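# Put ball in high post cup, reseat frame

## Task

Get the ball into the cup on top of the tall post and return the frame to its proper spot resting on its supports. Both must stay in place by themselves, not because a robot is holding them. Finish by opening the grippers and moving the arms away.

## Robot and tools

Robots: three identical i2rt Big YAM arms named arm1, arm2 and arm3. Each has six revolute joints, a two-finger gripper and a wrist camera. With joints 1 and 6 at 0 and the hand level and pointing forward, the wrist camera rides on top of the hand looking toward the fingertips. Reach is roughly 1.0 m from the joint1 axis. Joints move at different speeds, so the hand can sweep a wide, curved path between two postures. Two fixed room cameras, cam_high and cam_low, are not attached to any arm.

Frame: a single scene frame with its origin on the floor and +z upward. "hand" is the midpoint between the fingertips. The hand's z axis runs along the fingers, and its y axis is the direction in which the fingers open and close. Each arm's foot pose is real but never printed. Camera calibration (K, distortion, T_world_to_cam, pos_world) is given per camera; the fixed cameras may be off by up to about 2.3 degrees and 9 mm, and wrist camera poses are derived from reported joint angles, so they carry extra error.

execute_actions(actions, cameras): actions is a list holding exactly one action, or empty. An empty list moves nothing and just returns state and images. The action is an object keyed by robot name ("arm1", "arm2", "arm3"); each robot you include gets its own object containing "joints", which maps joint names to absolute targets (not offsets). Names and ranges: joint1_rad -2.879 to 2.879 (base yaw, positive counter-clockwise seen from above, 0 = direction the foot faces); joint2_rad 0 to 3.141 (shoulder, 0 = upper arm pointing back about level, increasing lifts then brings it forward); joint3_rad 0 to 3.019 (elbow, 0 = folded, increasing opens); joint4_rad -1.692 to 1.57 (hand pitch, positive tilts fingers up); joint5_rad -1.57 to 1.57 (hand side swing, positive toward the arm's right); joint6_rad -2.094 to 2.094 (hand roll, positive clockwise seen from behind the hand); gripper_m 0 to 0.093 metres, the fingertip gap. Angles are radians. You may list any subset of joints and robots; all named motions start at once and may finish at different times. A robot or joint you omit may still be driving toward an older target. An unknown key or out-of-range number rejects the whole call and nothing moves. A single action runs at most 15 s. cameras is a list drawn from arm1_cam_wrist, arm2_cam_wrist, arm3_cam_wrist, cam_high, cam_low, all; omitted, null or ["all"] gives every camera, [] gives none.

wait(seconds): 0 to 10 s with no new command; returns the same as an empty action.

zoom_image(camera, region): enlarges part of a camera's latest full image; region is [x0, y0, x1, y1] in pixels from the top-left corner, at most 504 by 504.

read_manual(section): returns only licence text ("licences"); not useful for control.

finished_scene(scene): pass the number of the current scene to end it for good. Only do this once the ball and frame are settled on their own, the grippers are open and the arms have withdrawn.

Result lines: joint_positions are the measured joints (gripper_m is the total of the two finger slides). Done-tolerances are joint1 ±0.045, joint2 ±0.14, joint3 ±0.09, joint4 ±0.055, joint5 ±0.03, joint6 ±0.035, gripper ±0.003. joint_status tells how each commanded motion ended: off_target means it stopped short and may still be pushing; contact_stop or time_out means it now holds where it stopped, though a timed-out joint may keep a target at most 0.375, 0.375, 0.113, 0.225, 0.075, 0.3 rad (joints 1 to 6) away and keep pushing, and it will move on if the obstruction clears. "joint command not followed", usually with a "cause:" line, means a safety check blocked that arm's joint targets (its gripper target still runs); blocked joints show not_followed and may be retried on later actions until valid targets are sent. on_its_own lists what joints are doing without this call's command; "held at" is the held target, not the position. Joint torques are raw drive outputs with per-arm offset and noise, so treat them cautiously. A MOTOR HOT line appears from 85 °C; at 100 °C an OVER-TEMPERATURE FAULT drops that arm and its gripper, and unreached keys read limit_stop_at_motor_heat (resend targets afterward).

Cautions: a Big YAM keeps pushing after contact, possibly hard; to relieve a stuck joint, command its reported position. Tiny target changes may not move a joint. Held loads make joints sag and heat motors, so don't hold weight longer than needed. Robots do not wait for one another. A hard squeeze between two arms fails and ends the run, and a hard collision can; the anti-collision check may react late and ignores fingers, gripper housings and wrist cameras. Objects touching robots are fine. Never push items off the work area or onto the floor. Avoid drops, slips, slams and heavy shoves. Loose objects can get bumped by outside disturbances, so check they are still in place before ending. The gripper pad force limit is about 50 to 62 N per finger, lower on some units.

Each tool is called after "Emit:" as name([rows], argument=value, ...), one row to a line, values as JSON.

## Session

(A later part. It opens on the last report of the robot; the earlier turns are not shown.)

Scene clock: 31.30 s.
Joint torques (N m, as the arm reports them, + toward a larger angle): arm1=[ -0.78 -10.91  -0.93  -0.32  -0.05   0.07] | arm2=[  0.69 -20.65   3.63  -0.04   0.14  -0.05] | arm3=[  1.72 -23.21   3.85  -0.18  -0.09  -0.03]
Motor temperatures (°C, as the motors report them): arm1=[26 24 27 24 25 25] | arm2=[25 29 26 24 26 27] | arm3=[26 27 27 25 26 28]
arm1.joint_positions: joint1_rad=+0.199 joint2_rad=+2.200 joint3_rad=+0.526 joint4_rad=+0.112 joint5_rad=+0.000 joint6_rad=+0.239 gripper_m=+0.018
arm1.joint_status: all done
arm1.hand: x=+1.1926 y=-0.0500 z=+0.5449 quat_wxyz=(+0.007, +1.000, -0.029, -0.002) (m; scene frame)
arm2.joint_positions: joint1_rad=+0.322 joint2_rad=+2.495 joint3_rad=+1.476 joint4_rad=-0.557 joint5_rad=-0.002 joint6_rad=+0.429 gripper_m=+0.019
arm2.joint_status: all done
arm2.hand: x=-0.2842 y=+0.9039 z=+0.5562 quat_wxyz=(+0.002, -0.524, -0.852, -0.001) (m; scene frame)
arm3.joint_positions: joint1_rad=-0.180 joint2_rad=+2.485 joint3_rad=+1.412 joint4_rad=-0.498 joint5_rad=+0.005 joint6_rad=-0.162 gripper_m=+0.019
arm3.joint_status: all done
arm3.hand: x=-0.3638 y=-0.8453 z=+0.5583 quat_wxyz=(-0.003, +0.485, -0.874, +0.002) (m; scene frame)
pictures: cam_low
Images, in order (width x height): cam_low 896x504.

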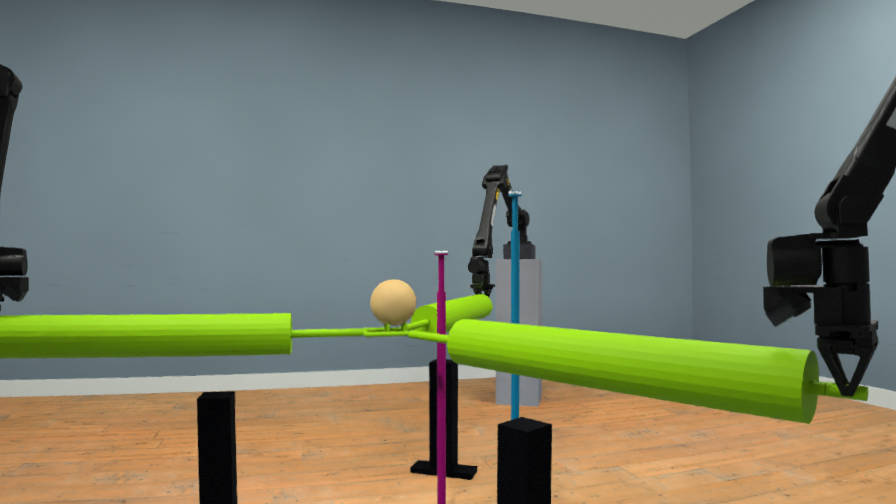

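Works well. Continue.

Emit:
execute_actions([
  {"arm1":{"joints":{"joint2_rad":1.936,"joint3_rad":0.462,"joint4_rad":-0.1}},"arm2":{"joints":{"joint2_rad":2.33,"joint3_rad":1.434,"joint4_rad":-0.638}},"arm3":{"joints":{"joint2_rad":2.312,"joint3_rad":1.369,"joint4_rad":-0.592}}},
], cameras=[])

Emit:
execute_actions([
  {"arm1":{"joints":{"joint2_rad":1.678,"joint3_rad":0.448,"joint4_rad":-0.34}},"arm2":{"joints":{"joint2_rad":2.208,"joint3_rad":1.41,"joint4_rad":-0.734}},"arm3":{"joints":{"joint2_rad":2.186,"joint3_rad":1.342,"joint4_rad":-0.69}}},
], cameras=[])

Emit:
execute_actions([
  {"arm1":{"joints":{"joint2_rad":1.443,"joint3_rad":0.484,"joint4_rad":-0.598}},"arm2":{"joints":{"joint2_rad":2.097,"joint3_rad":1.413,"joint4_rad":-0.843}},"arm3":{"joints":{"joint2_rad":2.069,"joint3_rad":1.342,"joint4_rad":-0.801}}},
], cameras=["cam_low"])

Scene clock: 33.90 s.
Joint torques (N m, as the arm reports them, + toward a larger angle): arm1=[-0.54 -9.35  0.66 -0.5  -0.05  0.08] | arm2=[  0.79 -20.53   4.27   0.03   0.18  -0.09] | arm3=[  1.11 -22.48   4.58  -0.06  -0.11  -0.03]
Motor temperatures (°C, as the motors report them): arm1=[26 24 27 24 25 25] | arm2=[25 30 26 24 26 27] | arm3=[26 27 27 25 26 28]
arm1.joint_positions: joint1_rad=+0.199 joint2_rad=+1.949 joint3_rad=+0.470 joint4_rad=-0.081 joint5_rad=+0.000 joint6_rad=+0.239 gripper_m=+0.018
arm1.joint_status: all done
arm1.hand: x=+1.1925 y=-0.0492 z=+0.6051 quat_wxyz=(+0.008, +1.000, -0.029, -0.003) (m; scene frame)
arm2.joint_positions: joint1_rad=+0.322 joint2_rad=+2.374 joint3_rad=+1.428 joint4_rad=-0.632 joint5_rad=-0.003 joint6_rad=+0.430 gripper_m=+0.019
arm2.joint_status: all done
arm2.hand: x=-0.2843 y=+0.9046 z=+0.6118 quat_wxyz=(+0.003, -0.524, -0.852, -0.002) (m; scene frame)
arm3.joint_positions: joint1_rad=-0.181 joint2_rad=+2.355 joint3_rad=+1.362 joint4_rad=-0.578 joint5_rad=+0.006 joint6_rad=-0.162 gripper_m=+0.019
arm3.joint_status: all done
arm3.hand: x=-0.3635 y=-0.8462 z=+0.6162 quat_wxyz=(-0.002, +0.485, -0.875, +0.003) (m; scene frame)
pictures: none
No camera images: the call's "cameras" was empty. Leave "cameras" out to get every camera's image.

Scene clock: 34.83 s.
Joint torques (N m, as the arm reports them, + toward a larger angle): arm1=[-0.54 -8.09  2.73 -0.7  -0.03  0.08] | arm2=[  0.65 -20.65   5.05   0.18   0.25  -0.06] | arm3=[  1.1  -22.68   5.08  -0.2   -0.16  -0.01]
Motor temperatures (°C, as the motors report them): arm1=[26 24 27 24 25 25] | arm2=[25 30 26 24 26 27] | arm3=[26 27 27 25 26 28]
arm1.joint_positions: joint1_rad=+0.199 joint2_rad=+1.690 joint3_rad=+0.452 joint4_rad=-0.318 joint5_rad=-0.001 joint6_rad=+0.238 gripper_m=+0.018
arm1.joint_status: all done
arm1.hand: x=+1.1923 y=-0.0486 z=+0.6655 quat_wxyz=(+0.008, +1.000, -0.028, -0.005) (m; scene frame)
arm2.joint_positions: joint1_rad=+0.322 joint2_rad=+2.250 joint3_rad=+1.401 joint4_rad=-0.731 joint5_rad=-0.004 joint6_rad=+0.430 gripper_m=+0.019
arm2.joint_status: all done
arm2.hand: x=-0.2844 y=+0.9052 z=+0.6728 quat_wxyz=(+0.004, -0.524, -0.852, -0.003) (m; scene frame)
arm3.joint_positions: joint1_rad=-0.182 joint2_rad=+2.228 joint3_rad=+1.332 joint4_rad=-0.676 joint5_rad=+0.007 joint6_rad=-0.162 gripper_m=+0.019
arm3.joint_status: all done
arm3.hand: x=-0.3634 y=-0.8472 z=+0.6764 quat_wxyz=(-0.002, +0.484, -0.875, +0.003) (m; scene frame)
pictures: none
No camera images: the call's "cameras" was empty. Leave "cameras" out to get every camera's image.

Scene clock: 35.77 s.
Joint torques (N m, as the arm reports them, + toward a larger angle): arm1=[-0.72 -6.52  5.72 -1.13 -0.01  0.07] | arm2=[  0.6  -20.09   5.8    0.15   0.36  -0.1 ] | arm3=[  1.3  -22.1    5.76  -0.25  -0.18  -0.05]
Motor temperatures (°C, as the motors report them): arm1=[26 24 27 24 25 25] | arm2=[25 30 26 24 26 27] | arm3=[26 27 27 25 26 28]
arm1.joint_positions: joint1_rad=+0.199 joint2_rad=+1.452 joint3_rad=+0.468 joint4_rad=-0.569 joint5_rad=-0.001 joint6_rad=+0.238 gripper_m=+0.018
arm1.joint_status: all done
arm1.hand: x=+1.1941 y=-0.0474 z=+0.7248 quat_wxyz=(+0.009, +1.000, -0.028, -0.007) (m; scene frame)
arm2.joint_positions: joint1_rad=+0.325 joint2_rad=+2.140 joint3_rad=+1.401 joint4_rad=-0.841 joint5_rad=-0.006 joint6_rad=+0.431 gripper_m=+0.019
arm2.joint_status: all done
arm2.hand: x=-0.2830 y=+0.9062 z=+0.7328 quat_wxyz=(+0.004, -0.523, -0.852, -0.004) (m; scene frame)
arm3.joint_positions: joint1_rad=-0.184 joint2_rad=+2.111 joint3_rad=+1.329 joint4_rad=-0.788 joint5_rad=+0.009 joint6_rad=-0.162 gripper_m=+0.019
arm3.joint_status: all done
arm3.hand: x=-0.3620 y=-0.8474 z=+0.7368 quat_wxyz=(-0.003, +0.484, -0.875, +0.004) (m; scene frame)
pictures: cam_low
Images, in order (width x height): cam_low 896x504.

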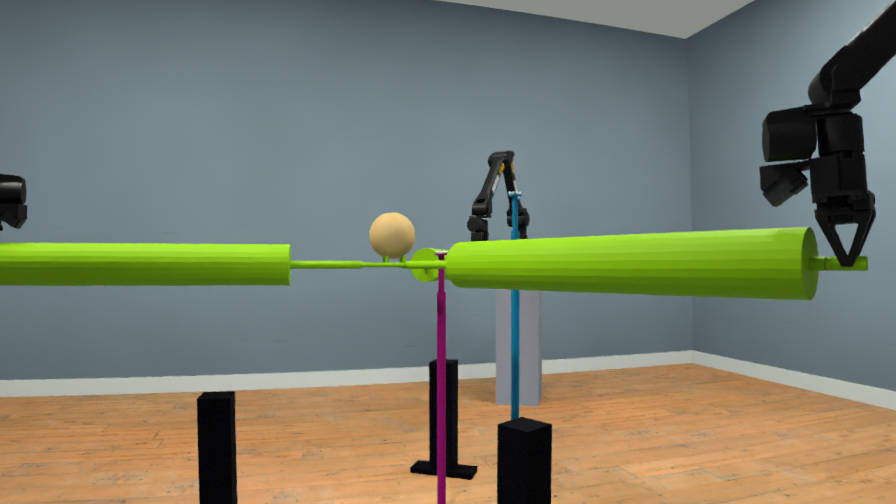

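Emit:
zoom_image(camera="cam_low", region=[776, 190, 896, 300])

Region (776, 190, 896, 300) of cam_low's 896x504 image, scaled by 4.200, with more detail than that image has; it fills the top 462 rows of this view, and the rest is white.

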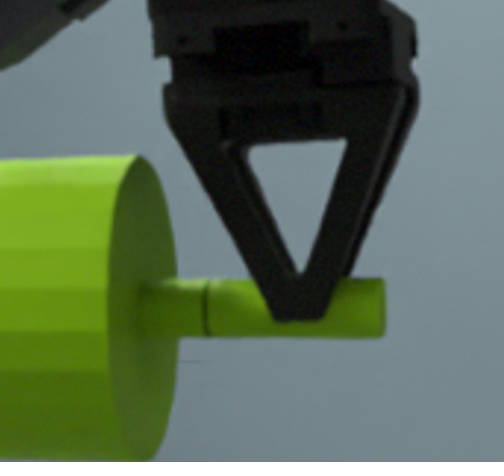

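Emit:
execute_actions([
  {"arm1":{"joints":{"joint2_rad":1.258,"joint3_rad":0.552,"joint4_rad":-0.85}},"arm2":{"joints":{"joint2_rad":1.997,"joint3_rad":1.445,"joint4_rad":-0.96}},"arm3":{"joints":{"joint2_rad":1.965,"joint3_rad":1.371,"joint4_rad":-0.925}}},
], cameras=[])

Emit:
execute_actions([
  {"arm1":{"joints":{"joint1_rad":0.163,"joint2_rad":1.306,"joint3_rad":0.787,"joint4_rad":-1.04,"joint6_rad":0.203}},"arm2":{"joints":{"joint1_rad":0.243,"joint2_rad":1.813,"joint3_rad":1.32,"joint4_rad":-1.032,"joint6_rad":0.35}},"arm3":{"joints":{"joint1_rad":-0.084,"joint2_rad":1.796,"joint3_rad":1.277,"joint4_rad":-1.011,"joint6_rad":-0.062}}},
], cameras=["cam_low","cam_high"])

Emit:
zoom_image(camera="cam_low", region=[776, 100, 896, 220])

Scene clock: 42.50 s.
Joint torques (N m, as the arm reports them, + toward a larger angle): arm1=[-0.62 -4.92  7.62 -1.82 -0.05  0.08] | arm2=[  1.   -18.57   8.45  -0.62   0.25  -0.09] | arm3=[  1.81 -20.27   8.3   -0.89  -0.18   0.  ]
Motor temperatures (°C, as the motors report them): arm1=[26 24 27 24 25 25] | arm2=[25 30 27 24 26 27] | arm3=[26 27 27 25 26 28]
arm1.joint_positions: joint1_rad=+0.199 joint2_rad=+1.262 joint3_rad=+0.528 joint4_rad=-0.807 joint5_rad=+0.000 joint6_rad=+0.238 gripper_m=+0.018
arm1.joint_status: all done
arm1.hand: x=+1.1917 y=-0.0469 z=+0.7845 quat_wxyz=(+0.010, +0.999, -0.028, -0.013) (m; scene frame)
arm2.joint_positions: joint1_rad=+0.321 joint2_rad=+2.031 joint3_rad=+1.401 joint4_rad=-0.940 joint5_rad=-0.004 joint6_rad=+0.431 gripper_m=+0.019
arm2.joint_status: all done
arm2.hand: x=-0.2875 y=+0.9062 z=+0.7917 quat_wxyz=(-0.001, -0.525, -0.851, -0.002) (m; scene frame)
arm3.joint_positions: joint1_rad=-0.183 joint2_rad=+2.000 joint3_rad=+1.333 joint4_rad=-0.898 joint5_rad=+0.008 joint6_rad=-0.162 gripper_m=+0.019
arm3.joint_status: all done
arm3.hand: x=-0.3651 y=-0.8496 z=+0.7961 quat_wxyz=(-0.006, +0.484, -0.875, +0.003) (m; scene frame)
pictures: none
No camera images: the call's "cameras" was empty. Leave "cameras" out to get every camera's image.

Scene clock: 43.50 s.
Joint torques (N m, as the arm reports them, + toward a larger angle): arm1=[-1.43 -7.56  8.84 -1.74 -0.06  0.06] | arm2=[  0.6  -16.73   6.92   0.27   0.35  -0.19] | arm3=[  2.78 -19.07   7.45  -0.14  -0.26   0.05]
Motor temperatures (°C, as the motors report them): arm1=[26 24 27 24 25 25] | arm2=[25 30 27 24 26 27] | arm3=[26 27 27 25 26 28]
arm1.joint_positions: joint1_rad=+0.172 joint2_rad=+1.316 joint3_rad=+0.756 joint4_rad=-0.998 joint5_rad=+0.000 joint6_rad=+0.208 gripper_m=+0.018
arm1.joint_status: all done
arm1.hand: x=+1.1345 y=-0.0477 z=+0.8393 quat_wxyz=(+0.008, +1.000, -0.027, -0.004) (m; scene frame)
arm2.joint_positions: joint1_rad=+0.251 joint2_rad=+1.845 joint3_rad=+1.304 joint4_rad=-1.032 joint5_rad=-0.006 joint6_rad=+0.361 gripper_m=+0.019
arm2.joint_status: all done
arm2.hand: x=-0.3446 y=+0.9064 z=+0.8567 quat_wxyz=(+0.001, -0.525, -0.851, -0.003) (m; scene frame)
arm3.joint_positions: joint1_rad=-0.096 joint2_rad=+1.832 joint3_rad=+1.257 joint4_rad=-0.998 joint5_rad=+0.010 joint6_rad=-0.081 gripper_m=+0.019
arm3.joint_status: all done
arm3.hand: x=-0.4235 y=-0.8502 z=+0.8569 quat_wxyz=(-0.003, +0.487, -0.874, +0.005) (m; scene frame)
pictures: cam_high, cam_low
Images, in order (width x height): cam_high 896x504, cam_low 896x504.

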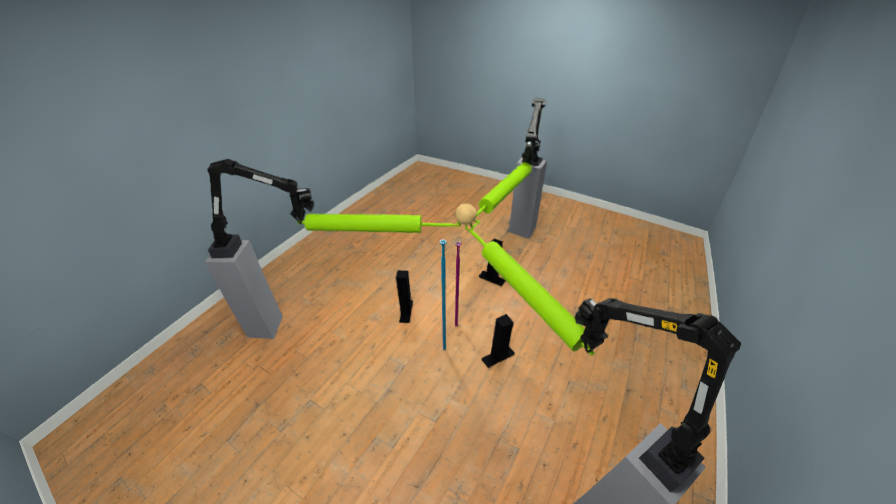

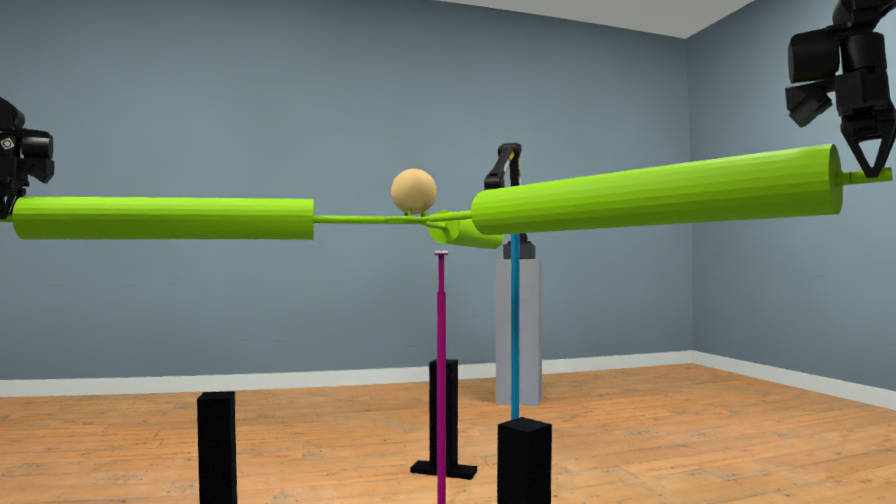

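Region (776, 100, 896, 220) of cam_low's 896x504 image, scaled by 4.200, with more detail than that image has.

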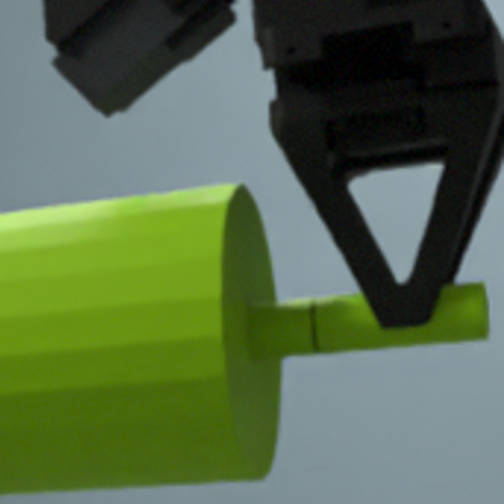

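Emit:
execute_actions([
  {"arm1":{"joints":{"joint1_rad":0.138,"joint2_rad":1.378,"joint3_rad":1.049,"joint4_rad":-1.195,"joint6_rad":0.18}},"arm2":{"joints":{"joint1_rad":0.158,"joint2_rad":1.65,"joint3_rad":1.259,"joint4_rad":-1.135,"joint6_rad":0.264}},"arm3":{"joints":{"joint1_rad":0.02,"joint2_rad":1.648,"joint3_rad":1.248,"joint4_rad":-1.128,"joint6_rad":0.043}}},
], cameras=[])

Emit:
execute_actions([
  {"arm1":{"joints":{"joint1_rad":0.12,"joint2_rad":1.483,"joint3_rad":1.328,"joint4_rad":-1.364,"joint6_rad":0.162}},"arm2":{"joints":{"joint1_rad":0.057,"joint2_rad":1.5,"joint3_rad":1.243,"joint4_rad":-1.269,"joint6_rad":0.163}},"arm3":{"joints":{"joint1_rad":0.135,"joint2_rad":1.523,"joint3_rad":1.275,"joint4_rad":-1.266,"joint6_rad":0.158}}},
], cameras=["cam_low","cam_high"])

Scene clock: 47.23 s.
Joint torques (N m, as the arm reports them, + toward a larger angle): arm1=[ -1.11 -10.04  10.7   -1.27   0.04   0.1 ] | arm2=[ -0.43 -14.75   7.52   0.61   0.33  -0.26] | arm3=[  1.94 -17.01   8.13   0.06  -0.14   0.04]
Motor temperatures (°C, as the motors report them): arm1=[26 24 28 24 25 25] | arm2=[25 30 27 24 26 27] | arm3=[26 27 27 25 26 28]
arm1.joint_positions: joint1_rad=+0.143 joint2_rad=+1.398 joint3_rad=+0.997 joint4_rad=-1.161 joint5_rad=-0.003 joint6_rad=+0.182 gripper_m=+0.018
arm1.joint_status: all done
arm1.hand: x=+1.0752 y=-0.0458 z=+0.8939 quat_wxyz=(+0.009, +1.000, -0.028, -0.002) (m; scene frame)
arm2.joint_positions: joint1_rad=+0.171 joint2_rad=+1.676 joint3_rad=+1.238 joint4_rad=-1.142 joint5_rad=-0.006 joint6_rad=+0.279 gripper_m=+0.019
arm2.joint_status: all done
arm2.hand: x=-0.4036 y=+0.9093 z=+0.9146 quat_wxyz=(+0.004, -0.524, -0.852, -0.004) (m; scene frame)
arm3.joint_positions: joint1_rad=+0.007 joint2_rad=+1.680 joint3_rad=+1.225 joint4_rad=-1.118 joint5_rad=+0.008 joint6_rad=+0.023 gripper_m=+0.019
arm3.joint_status: all done
arm3.hand: x=-0.4839 y=-0.8491 z=+0.9170 quat_wxyz=(-0.002, +0.486, -0.874, +0.004) (m; scene frame)
pictures: none
No camera images: the call's "cameras" was empty. Leave "cameras" out to get every camera's image.

Scene clock: 48.20 s.
Joint torques (N m, as the arm reports them, + toward a larger angle): arm1=[ -1.8  -12.48  11.62  -1.24   0.06   0.05] | arm2=[ -0.2  -12.78   8.13   0.62   0.11  -0.22] | arm3=[  2.59 -14.58  10.03  -0.35  -0.04   0.04]
Motor temperatures (°C, as the motors report them): arm1=[26 24 28 24 25 25] | arm2=[25 30 27 24 26 27] | arm3=[26 27 27 25 26 28]
arm1.joint_positions: joint1_rad=+0.132 joint2_rad=+1.507 joint3_rad=+1.269 joint4_rad=-1.332 joint5_rad=-0.003 joint6_rad=+0.168 gripper_m=+0.018
arm1.joint_status: all done
arm1.hand: x=+1.0154 y=-0.0477 z=+0.9504 quat_wxyz=(+0.008, +1.000, -0.027, +0.002) (m; scene frame)
arm2.joint_positions: joint1_rad=+0.069 joint2_rad=+1.520 joint3_rad=+1.221 joint4_rad=-1.276 joint5_rad=-0.001 joint6_rad=+0.178 gripper_m=+0.019
arm2.joint_status: all done
arm2.hand: x=-0.4642 y=+0.9085 z=+0.9765 quat_wxyz=(+0.002, -0.524, -0.852, -0.001) (m; scene frame)
arm3.joint_positions: joint1_rad=+0.122 joint2_rad=+1.552 joint3_rad=+1.225 joint4_rad=-1.252 joint5_rad=+0.003 joint6_rad=+0.137 gripper_m=+0.019
arm3.joint_status: all done
arm3.hand: x=-0.5452 y=-0.8523 z=+0.9730 quat_wxyz=(+0.001, +0.486, -0.874, +0.004) (m; scene frame)
pictures: cam_high, cam_low
Images, in order (width x height): cam_high 896x504, cam_low 896x504.

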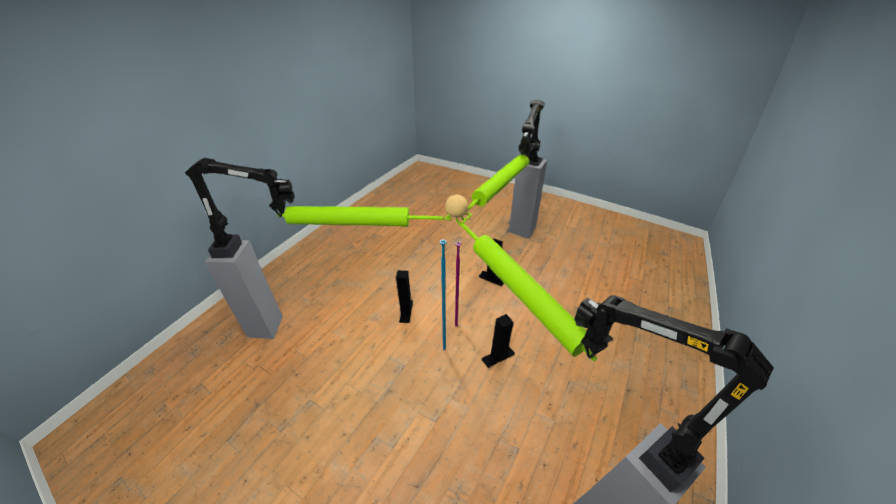

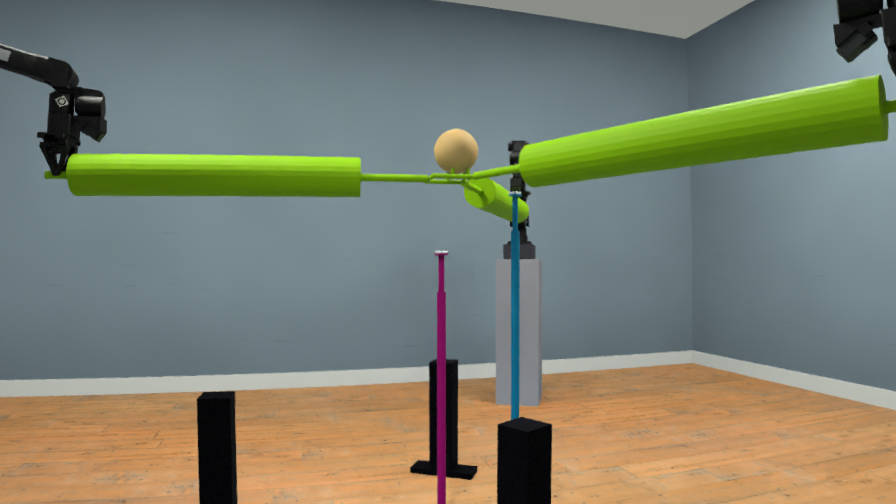

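Emit:
execute_actions([
  {"arm1":{"joints":{"joint1_rad":0.134,"joint2_rad":1.705,"joint3_rad":1.641,"joint4_rad":-1.43,"joint6_rad":0.174}},"arm2":{"joints":{"joint1_rad":-0.143,"joint2_rad":1.416,"joint3_rad":1.144,"joint4_rad":-1.25,"joint6_rad":-0.038}},"arm3":{"joints":{"joint1_rad":0.325,"joint2_rad":1.426,"joint3_rad":1.148,"joint4_rad":-1.24,"joint6_rad":0.349}}},
], cameras=["cam_low","cam_high"])

Emit:
zoom_image(camera="cam_high", region=[400, 180, 500, 270])

Emit:
zoom_image(camera="cam_low", region=[420, 110, 560, 220])

Scene clock: 50.97 s.
Joint torques (N m, as the arm reports them, + toward a larger angle): arm1=[ -0.37 -17.77  12.56  -1.24   0.06   0.17] | arm2=[  0.53 -13.08   8.65   0.86   0.13  -0.14] | arm3=[  1.8  -14.32   9.4    0.31  -0.02   0.05]
Motor temperatures (°C, as the motors report them): arm1=[26 24 28 24 25 25] | arm2=[25 30 28 24 26 27] | arm3=[26 27 28 25 26 28]
arm1.joint_positions: joint1_rad=+0.132 joint2_rad=+1.744 joint3_rad=+1.567 joint4_rad=-1.399 joint5_rad=-0.003 joint6_rad=+0.168 gripper_m=+0.018
arm1.joint_status: all done
arm1.hand: x=+0.9240 y=-0.0581 z=+0.9520 quat_wxyz=(+0.008, +1.000, -0.027, +0.005) (m; scene frame)
arm2.joint_positions: joint1_rad=-0.141 joint2_rad=+1.458 joint3_rad=+1.112 joint4_rad=-1.260 joint5_rad=-0.002 joint6_rad=-0.029 gripper_m=+0.019
arm2.joint_status: all done
arm2.hand: x=-0.5577 y=+0.8954 z=+0.9619 quat_wxyz=(+0.014, -0.525, -0.851, -0.011) (m; scene frame)
arm3.joint_positions: joint1_rad=+0.318 joint2_rad=+1.467 joint3_rad=+1.109 joint4_rad=-1.237 joint5_rad=+0.005 joint6_rad=+0.331 gripper_m=+0.019
arm3.joint_status: all done
arm3.hand: x=-0.6360 y=-0.8642 z=+0.9654 quat_wxyz=(+0.005, +0.488, -0.873, +0.010) (m; scene frame)
pictures: cam_high, cam_low
Images, in order (width x height): cam_high 896x504, cam_low 896x504.

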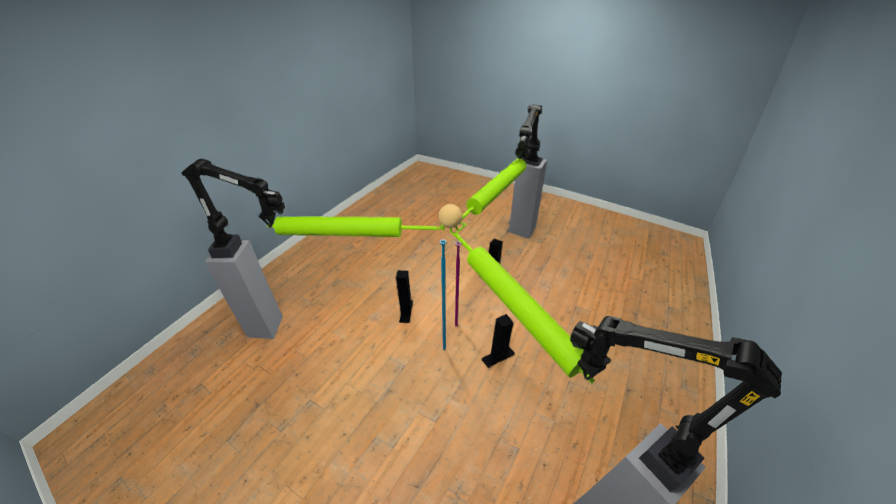

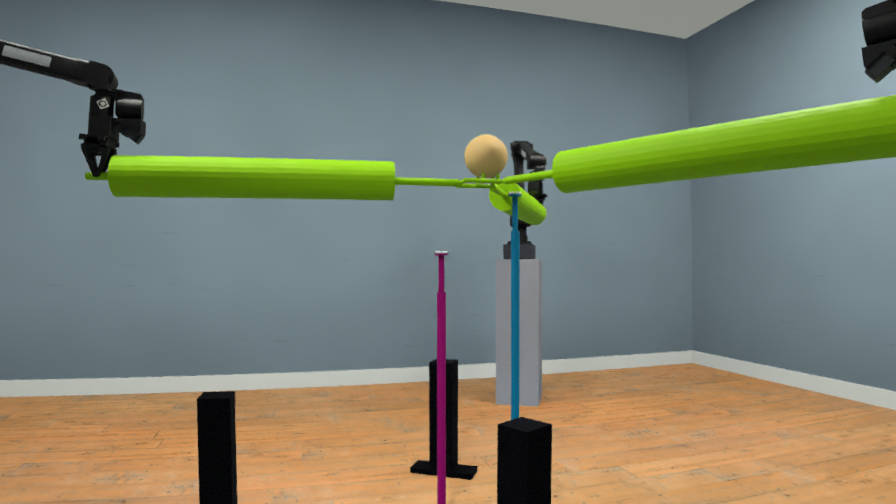

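Region (400, 180, 500, 270) of cam_high's 896x504 image, scaled by 5.040, with more detail than that image has; it fills the top 454 rows of this view, and the rest is white.

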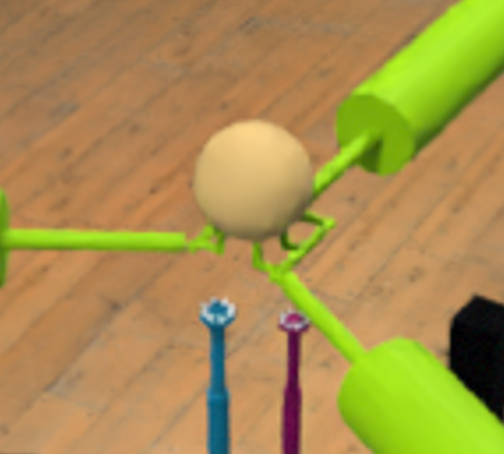

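Region (420, 110, 560, 220) of cam_low's 896x504 image, scaled by 3.600, with more detail than that image has; it fills the top 396 rows of this view, and the rest is white.

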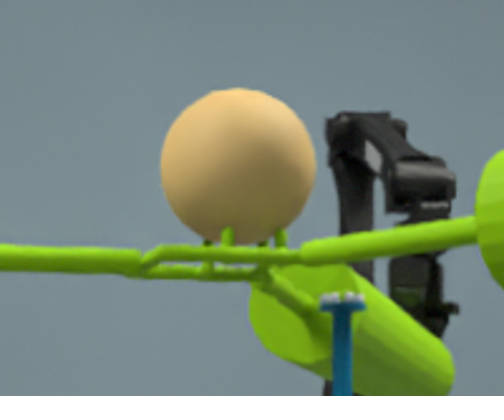

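Emit:
execute_actions([
  {"arm1":{"joints":{"joint2_rad":1.956,"joint3_rad":2.042,"joint4_rad":-1.55}},"arm2":{"joints":{"joint1_rad":-0.373,"joint2_rad":1.338,"joint3_rad":1.082,"joint4_rad":-1.25,"joint6_rad":-0.27}},"arm3":{"joints":{"joint1_rad":0.552,"joint2_rad":1.346,"joint3_rad":1.08,"joint4_rad":-1.24,"joint6_rad":0.579}}},
], cameras=["cam_low","cam_high"])

Emit:
zoom_image(camera="cam_high", region=[400, 180, 500, 270])

Emit:
zoom_image(camera="cam_low", region=[420, 110, 560, 220])

Scene clock: 54.93 s.
Joint torques (N m, as the arm reports them, + toward a larger angle): arm1=[ -0.29 -21.94  13.33  -0.37   0.08   0.19] | arm2=[  1.1  -11.12   8.04   0.35  -0.29  -0.15] | arm3=[  2.24 -11.84   8.73  -0.04   0.23   0.02]
Motor temperatures (°C, as the motors report them): arm1=[26 25 29 24 25 25] | arm2=[25 30 28 24 26 27] | arm3=[26 27 28 25 26 28]
arm1.joint_positions: joint1_rad=+0.132 joint2_rad=+2.002 joint3_rad=+1.958 joint4_rad=-1.535 joint5_rad=-0.004 joint6_rad=+0.168 gripper_m=+0.018
arm1.joint_status: all done
arm1.hand: x=+0.8321 y=-0.0687 z=+0.9566 quat_wxyz=(+0.008, +1.000, -0.027, +0.006) (m; scene frame)
arm2.joint_positions: joint1_rad=-0.373 joint2_rad=+1.371 joint3_rad=+1.059 joint4_rad=-1.252 joint5_rad=+0.006 joint6_rad=-0.262 gripper_m=+0.019
arm2.joint_status: all done
arm2.hand: x=-0.6505 y=+0.8849 z=+0.9749 quat_wxyz=(+0.000, -0.525, -0.851, +0.005) (m; scene frame)
arm3.joint_positions: joint1_rad=+0.547 joint2_rad=+1.381 joint3_rad=+1.050 joint4_rad=-1.230 joint5_rad=-0.003 joint6_rad=+0.561 gripper_m=+0.019
arm3.joint_status: all done
arm3.hand: x=-0.7285 y=-0.8753 z=+0.9762 quat_wxyz=(-0.003, +0.487, -0.873, -0.005) (m; scene frame)
pictures: cam_high, cam_low
Images, in order (width x height): cam_high 896x504, cam_low 896x504.

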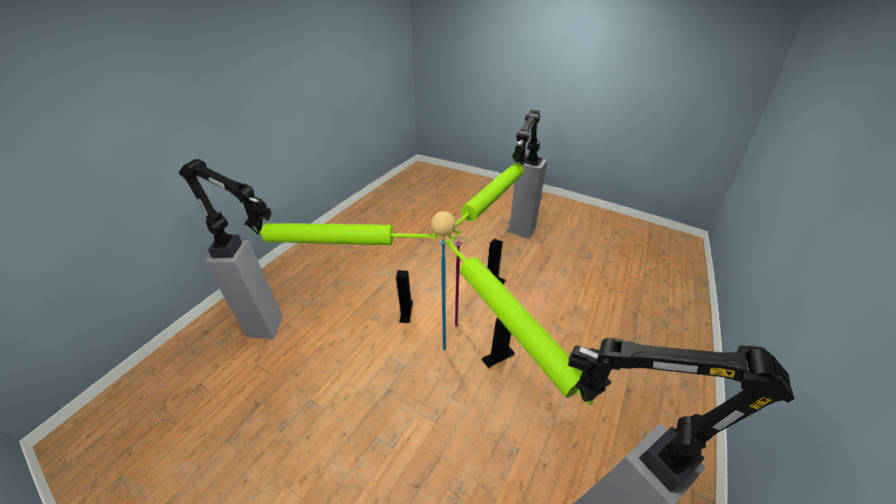

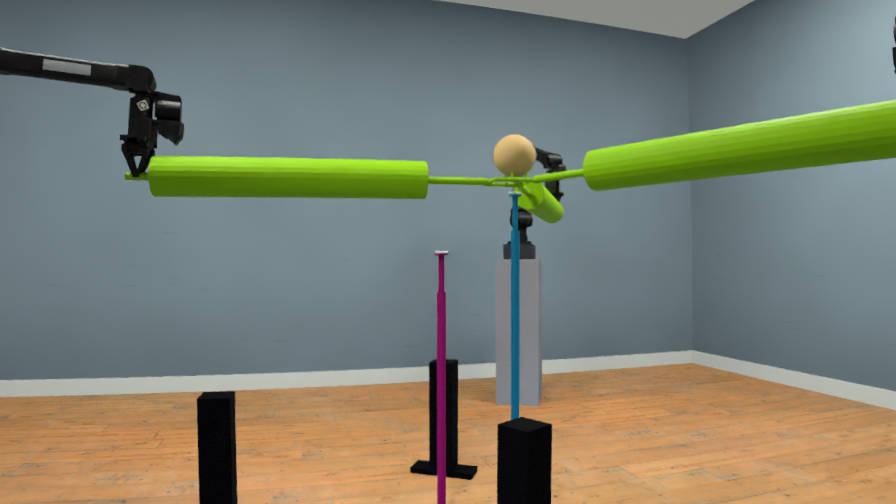

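Region (400, 180, 500, 270) of cam_high's 896x504 image, scaled by 5.040, with more detail than that image has; it fills the top 454 rows of this view, and the rest is white.

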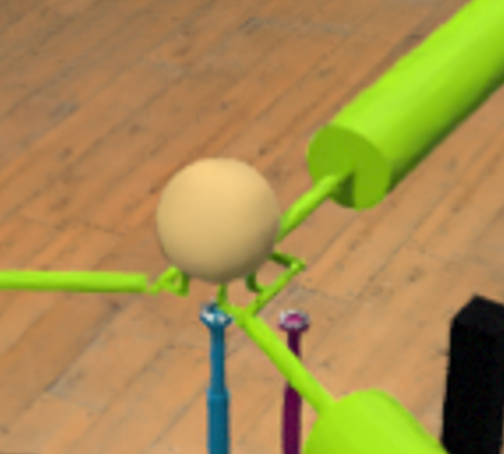

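Region (420, 110, 560, 220) of cam_low's 896x504 image, scaled by 3.600, with more detail than that image has; it fills the top 396 rows of this view, and the rest is white.

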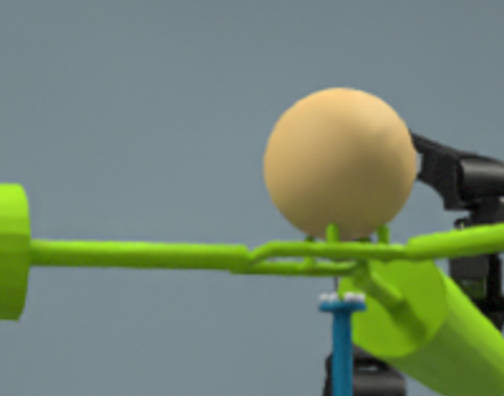

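Emit:
execute_actions([
  {"arm1":{"joints":{"joint2_rad":1.964,"joint3_rad":1.936,"joint4_rad":-1.447}},"arm2":{"joints":{"joint2_rad":1.394,"joint3_rad":1.014,"joint4_rad":-1.143}},"arm3":{"joints":{"joint2_rad":1.404,"joint3_rad":1.013,"joint4_rad":-1.122}}},
], cameras=["cam_low","cam_high"])

Emit:
zoom_image(camera="cam_high", region=[400, 180, 500, 270])

Emit:
zoom_image(camera="cam_low", region=[420, 110, 560, 220])

Scene clock: 57.47 s.
Joint torques (N m, as the arm reports them, + toward a larger angle): arm1=[ -0.19 -21.24  10.04   1.61   0.08   0.18] | arm2=[  0.7  -11.31   7.52   0.55  -0.4   -0.13] | arm3=[  1.92 -11.16   8.22   0.95   0.32   0.02]
Motor temperatures (°C, as the motors report them): arm1=[26 25 30 24 25 25] | arm2=[25 30 29 24 26 27] | arm3=[26 27 28 25 26 28]
arm1.joint_positions: joint1_rad=+0.132 joint2_rad=+2.003 joint3_rad=+1.905 joint4_rad=-1.472 joint5_rad=-0.004 joint6_rad=+0.168 gripper_m=+0.018
arm1.joint_status: all done
arm1.hand: x=+0.8311 y=-0.0691 z=+0.9359 quat_wxyz=(+0.008, +1.000, -0.027, +0.002) (m; scene frame)
arm2.joint_positions: joint1_rad=-0.373 joint2_rad=+1.416 joint3_rad=+0.995 joint4_rad=-1.152 joint5_rad=+0.009 joint6_rad=-0.263 gripper_m=+0.019
arm2.joint_status: all done
arm2.hand: x=-0.6509 y=+0.8844 z=+0.9360 quat_wxyz=(+0.004, -0.525, -0.851, +0.002) (m; scene frame)
arm3.joint_positions: joint1_rad=+0.547 joint2_rad=+1.426 joint3_rad=+0.988 joint4_rad=-1.128 joint5_rad=-0.005 joint6_rad=+0.561 gripper_m=+0.019
arm3.joint_status: all done
arm3.hand: x=-0.7289 y=-0.8745 z=+0.9378 quat_wxyz=(+0.000, +0.487, -0.873, -0.003) (m; scene frame)
pictures: cam_high, cam_low
Images, in order (width x height): cam_high 896x504, cam_low 896x504.

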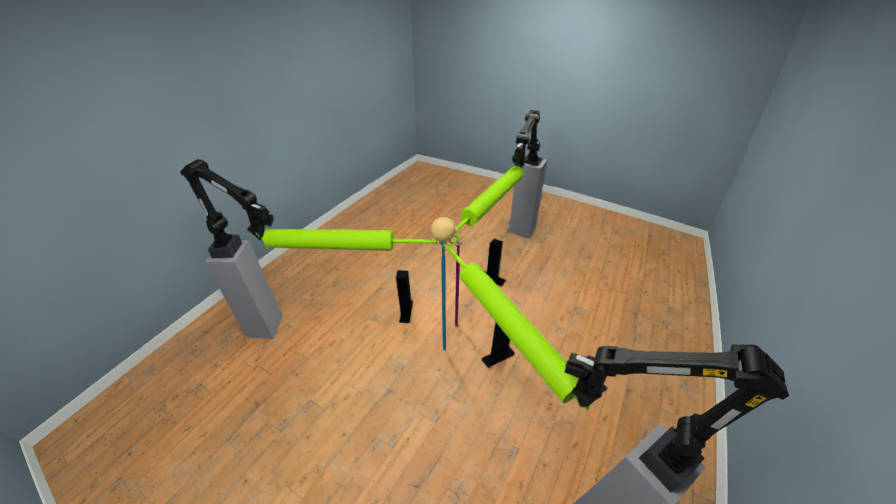

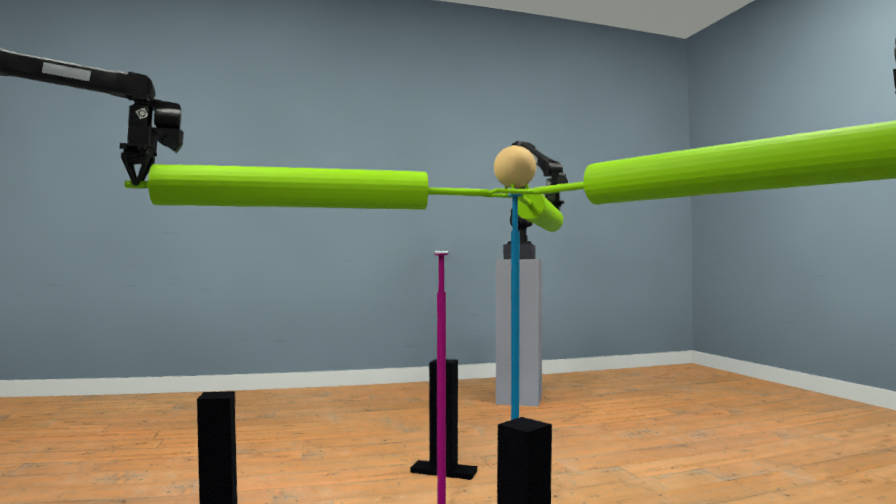

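Region (400, 180, 500, 270) of cam_high's 896x504 image, scaled by 5.040, with more detail than that image has; it fills the top 454 rows of this view, and the rest is white.

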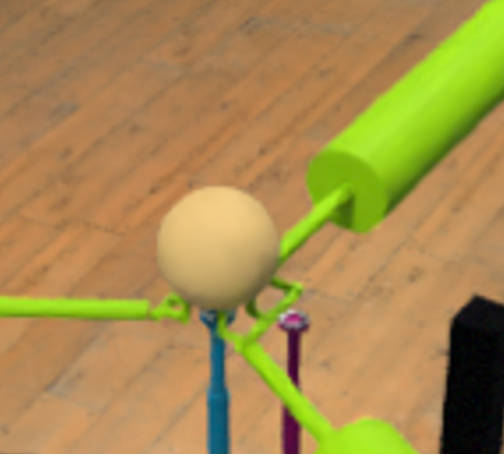

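Region (420, 110, 560, 220) of cam_low's 896x504 image, scaled by 3.600, with more detail than that image has; it fills the top 396 rows of this view, and the rest is white.

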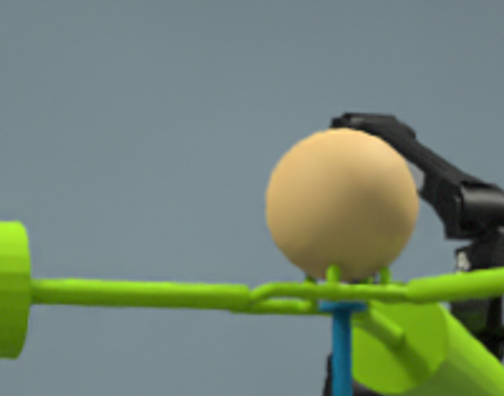

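Emit:
execute_actions([
  {"arm1":{"joints":{"joint2_rad":1.995,"joint3_rad":1.862,"joint4_rad":-1.367}},"arm2":{"joints":{"joint2_rad":1.43,"joint3_rad":0.96,"joint4_rad":-1.057}},"arm3":{"joints":{"joint2_rad":1.44,"joint3_rad":0.961,"joint4_rad":-1.043}}},
], cameras=["cam_low","cam_high"])

Emit:
zoom_image(camera="cam_high", region=[400, 180, 500, 270])

Emit:
zoom_image(camera="cam_low", region=[420, 120, 560, 230])

Scene clock: 59.33 s.
Joint torques (N m, as the arm reports them, + toward a larger angle): arm1=[ -0.19 -20.51   9.4    1.53   0.07   0.18] | arm2=[ 0.6  -9.66  6.9   0.82 -0.42 -0.13] | arm3=[  2.37 -10.94   7.31   0.96   0.34   0.03]
Motor temperatures (°C, as the motors report them): arm1=[26 25 30 24 25 25] | arm2=[25 30 29 24 26 27] | arm3=[26 27 28 25 26 28]
arm1.joint_positions: joint1_rad=+0.132 joint2_rad=+2.021 joint3_rad=+1.838 joint4_rad=-1.390 joint5_rad=-0.004 joint6_rad=+0.168 gripper_m=+0.018
arm1.joint_status: all done
arm1.hand: x=+0.8307 y=-0.0696 z=+0.9000 quat_wxyz=(+0.008, +1.000, -0.027, +0.003) (m; scene frame)
arm2.joint_positions: joint1_rad=-0.373 joint2_rad=+1.441 joint3_rad=+0.949 joint4_rad=-1.070 joint5_rad=+0.009 joint6_rad=-0.263 gripper_m=+0.019
arm2.joint_status: all done
arm2.hand: x=-0.6508 y=+0.8841 z=+0.9112 quat_wxyz=(+0.000, -0.525, -0.851, +0.006) (m; scene frame)
arm3.joint_positions: joint1_rad=+0.547 joint2_rad=+1.451 joint3_rad=+0.945 joint4_rad=-1.051 joint5_rad=-0.006 joint6_rad=+0.561 gripper_m=+0.019
arm3.joint_status: all done
arm3.hand: x=-0.7290 y=-0.8746 z=+0.9141 quat_wxyz=(-0.002, +0.487, -0.873, -0.008) (m; scene frame)
pictures: cam_high, cam_low
Images, in order (width x height): cam_high 896x504, cam_low 896x504.

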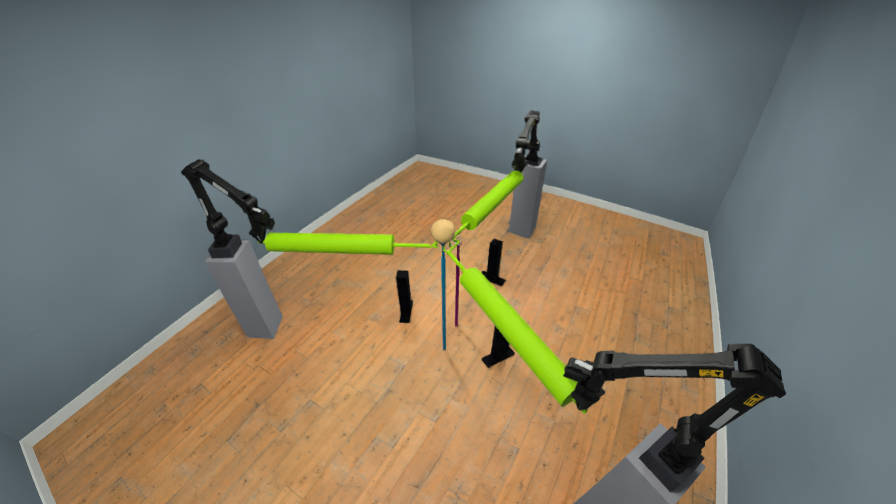

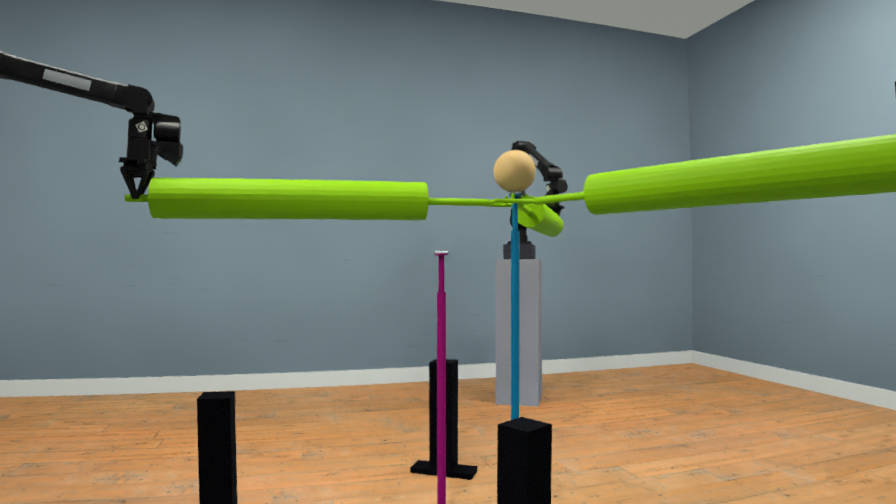

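Region (400, 180, 500, 270) of cam_high's 896x504 image, scaled by 5.040, with more detail than that image has; it fills the top 454 rows of this view, and the rest is white.

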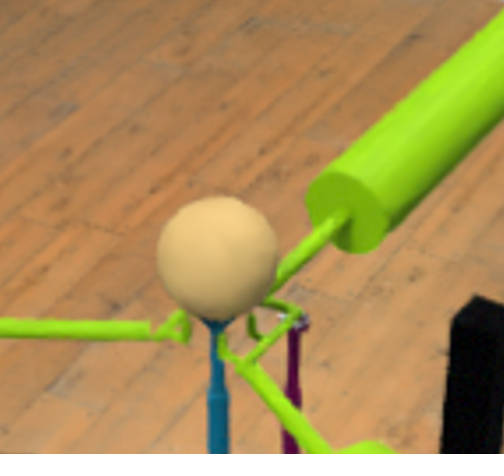

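Region (420, 120, 560, 230) of cam_low's 896x504 image, scaled by 3.600, with more detail than that image has; it fills the top 396 rows of this view, and the rest is white.

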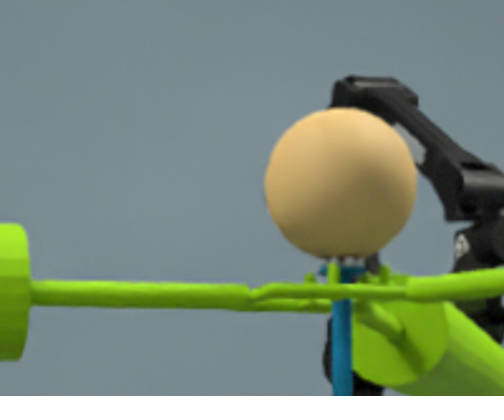

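Emit:
execute_actions([
  {"arm1":{"joints":{"joint2_rad":2.02,"joint3_rad":1.803,"joint4_rad":-1.29}},"arm2":{"joints":{"joint2_rad":1.486,"joint3_rad":0.909,"joint4_rad":-0.961}},"arm3":{"joints":{"joint2_rad":1.5,"joint3_rad":0.91,"joint4_rad":-0.946}}},
], cameras=[])

Emit:
execute_actions([
  {"arm1":{"joints":{"joint1_rad":0.163,"joint2_rad":1.795,"joint3_rad":1.47,"joint4_rad":-1.175,"joint6_rad":0.198}},"arm2":{"joints":{"joint1_rad":-0.17,"joint2_rad":1.548,"joint3_rad":1.0,"joint4_rad":-0.985,"joint6_rad":-0.058}},"arm3":{"joints":{"joint1_rad":0.327,"joint2_rad":1.516,"joint3_rad":0.945,"joint4_rad":-0.957,"joint6_rad":0.335}}},
], cameras=["cam_low","cam_high"])

Scene clock: 62.03 s.
Joint torques (N m, as the arm reports them, + toward a larger angle): arm1=[ -0.2  -20.55   8.99   1.45   0.09   0.19] | arm2=[  1.38 -10.74   6.23   0.53  -0.42  -0.15] | arm3=[  1.74 -11.37   6.71   0.67   0.33   0.06]
Motor temperatures (°C, as the motors report them): arm1=[26 25 30 24 25 25] | arm2=[25 30 29 24 27 27] | arm3=[26 27 28 25 26 28]
arm1.joint_positions: joint1_rad=+0.132 joint2_rad=+2.045 joint3_rad=+1.781 joint4_rad=-1.309 joint5_rad=-0.004 joint6_rad=+0.168 gripper_m=+0.018
arm1.joint_status: all done
arm1.hand: x=+0.8304 y=-0.0701 z=+0.8642 quat_wxyz=(+0.008, +1.000, -0.027, +0.003) (m; scene frame)
arm2.joint_positions: joint1_rad=-0.373 joint2_rad=+1.502 joint3_rad=+0.902 joint4_rad=-0.967 joint5_rad=+0.009 joint6_rad=-0.263 gripper_m=+0.019
arm2.joint_status: all done
arm2.hand: x=-0.6507 y=+0.8834 z=+0.8742 quat_wxyz=(+0.002, -0.525, -0.851, +0.005) (m; scene frame)
arm3.joint_positions: joint1_rad=+0.547 joint2_rad=+1.516 joint3_rad=+0.899 joint4_rad=-0.949 joint5_rad=-0.006 joint6_rad=+0.561 gripper_m=+0.019
arm3.joint_status: all done
arm3.hand: x=-0.7289 y=-0.8742 z=+0.8762 quat_wxyz=(+0.000, +0.487, -0.873, -0.004) (m; scene frame)
pictures: none
No camera images: the call's "cameras" was empty. Leave "cameras" out to get every camera's image.

Scene clock: 63.10 s.
Joint torques (N m, as the arm reports them, + toward a larger angle): arm1=[  0.25 -16.61   8.37   1.29  -0.02   0.19] | arm2=[  0.98 -10.93   7.82  -0.47  -0.19   0.03] | arm3=[  1.45 -10.     8.3    0.04   0.32  -0.27]
Motor temperatures (°C, as the motors report them): arm1=[26 25 30 24 25 25] | arm2=[25 30 29 24 27 27] | arm3=[26 27 28 25 26 28]
arm1.joint_positions: joint1_rad=+0.156 joint2_rad=+1.812 joint3_rad=+1.456 joint4_rad=-1.190 joint5_rad=-0.002 joint6_rad=+0.192 gripper_m=+0.018
arm1.joint_status: all done
arm1.hand: x=+0.9125 y=-0.0730 z=+0.8764 quat_wxyz=(+0.009, +1.000, -0.027, -0.010) (m; scene frame)
arm2.joint_positions: joint1_rad=-0.177 joint2_rad=+1.559 joint3_rad=+0.968 joint4_rad=-0.967 joint5_rad=+0.005 joint6_rad=-0.068 gripper_m=+0.019
arm2.joint_status: all done
arm2.hand: x=-0.5686 y=+0.8816 z=+0.8742 quat_wxyz=(-0.004, -0.524, -0.852, +0.006) (m; scene frame)
arm3.joint_positions: joint1_rad=+0.330 joint2_rad=+1.519 joint3_rad=+0.909 joint4_rad=-0.949 joint5_rad=-0.005 joint6_rad=+0.347 gripper_m=+0.019
arm3.joint_status: all done
arm3.hand: x=-0.6455 y=-0.8778 z=+0.8786 quat_wxyz=(-0.004, +0.486, -0.874, -0.007) (m; scene frame)
pictures: cam_high, cam_low
Images, in order (width x height): cam_high 896x504, cam_low 896x504.

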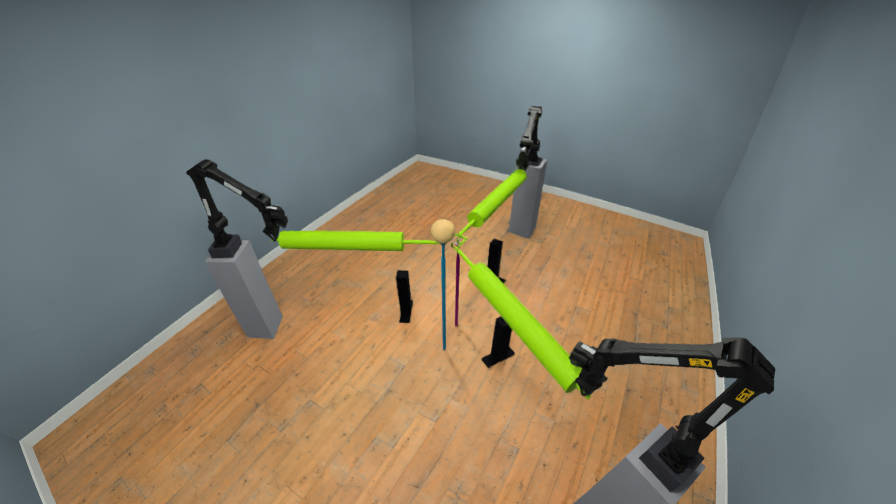

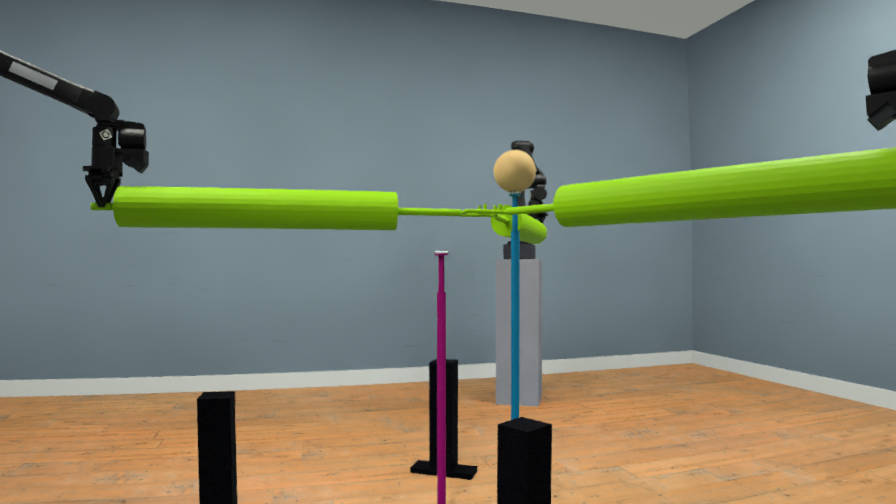

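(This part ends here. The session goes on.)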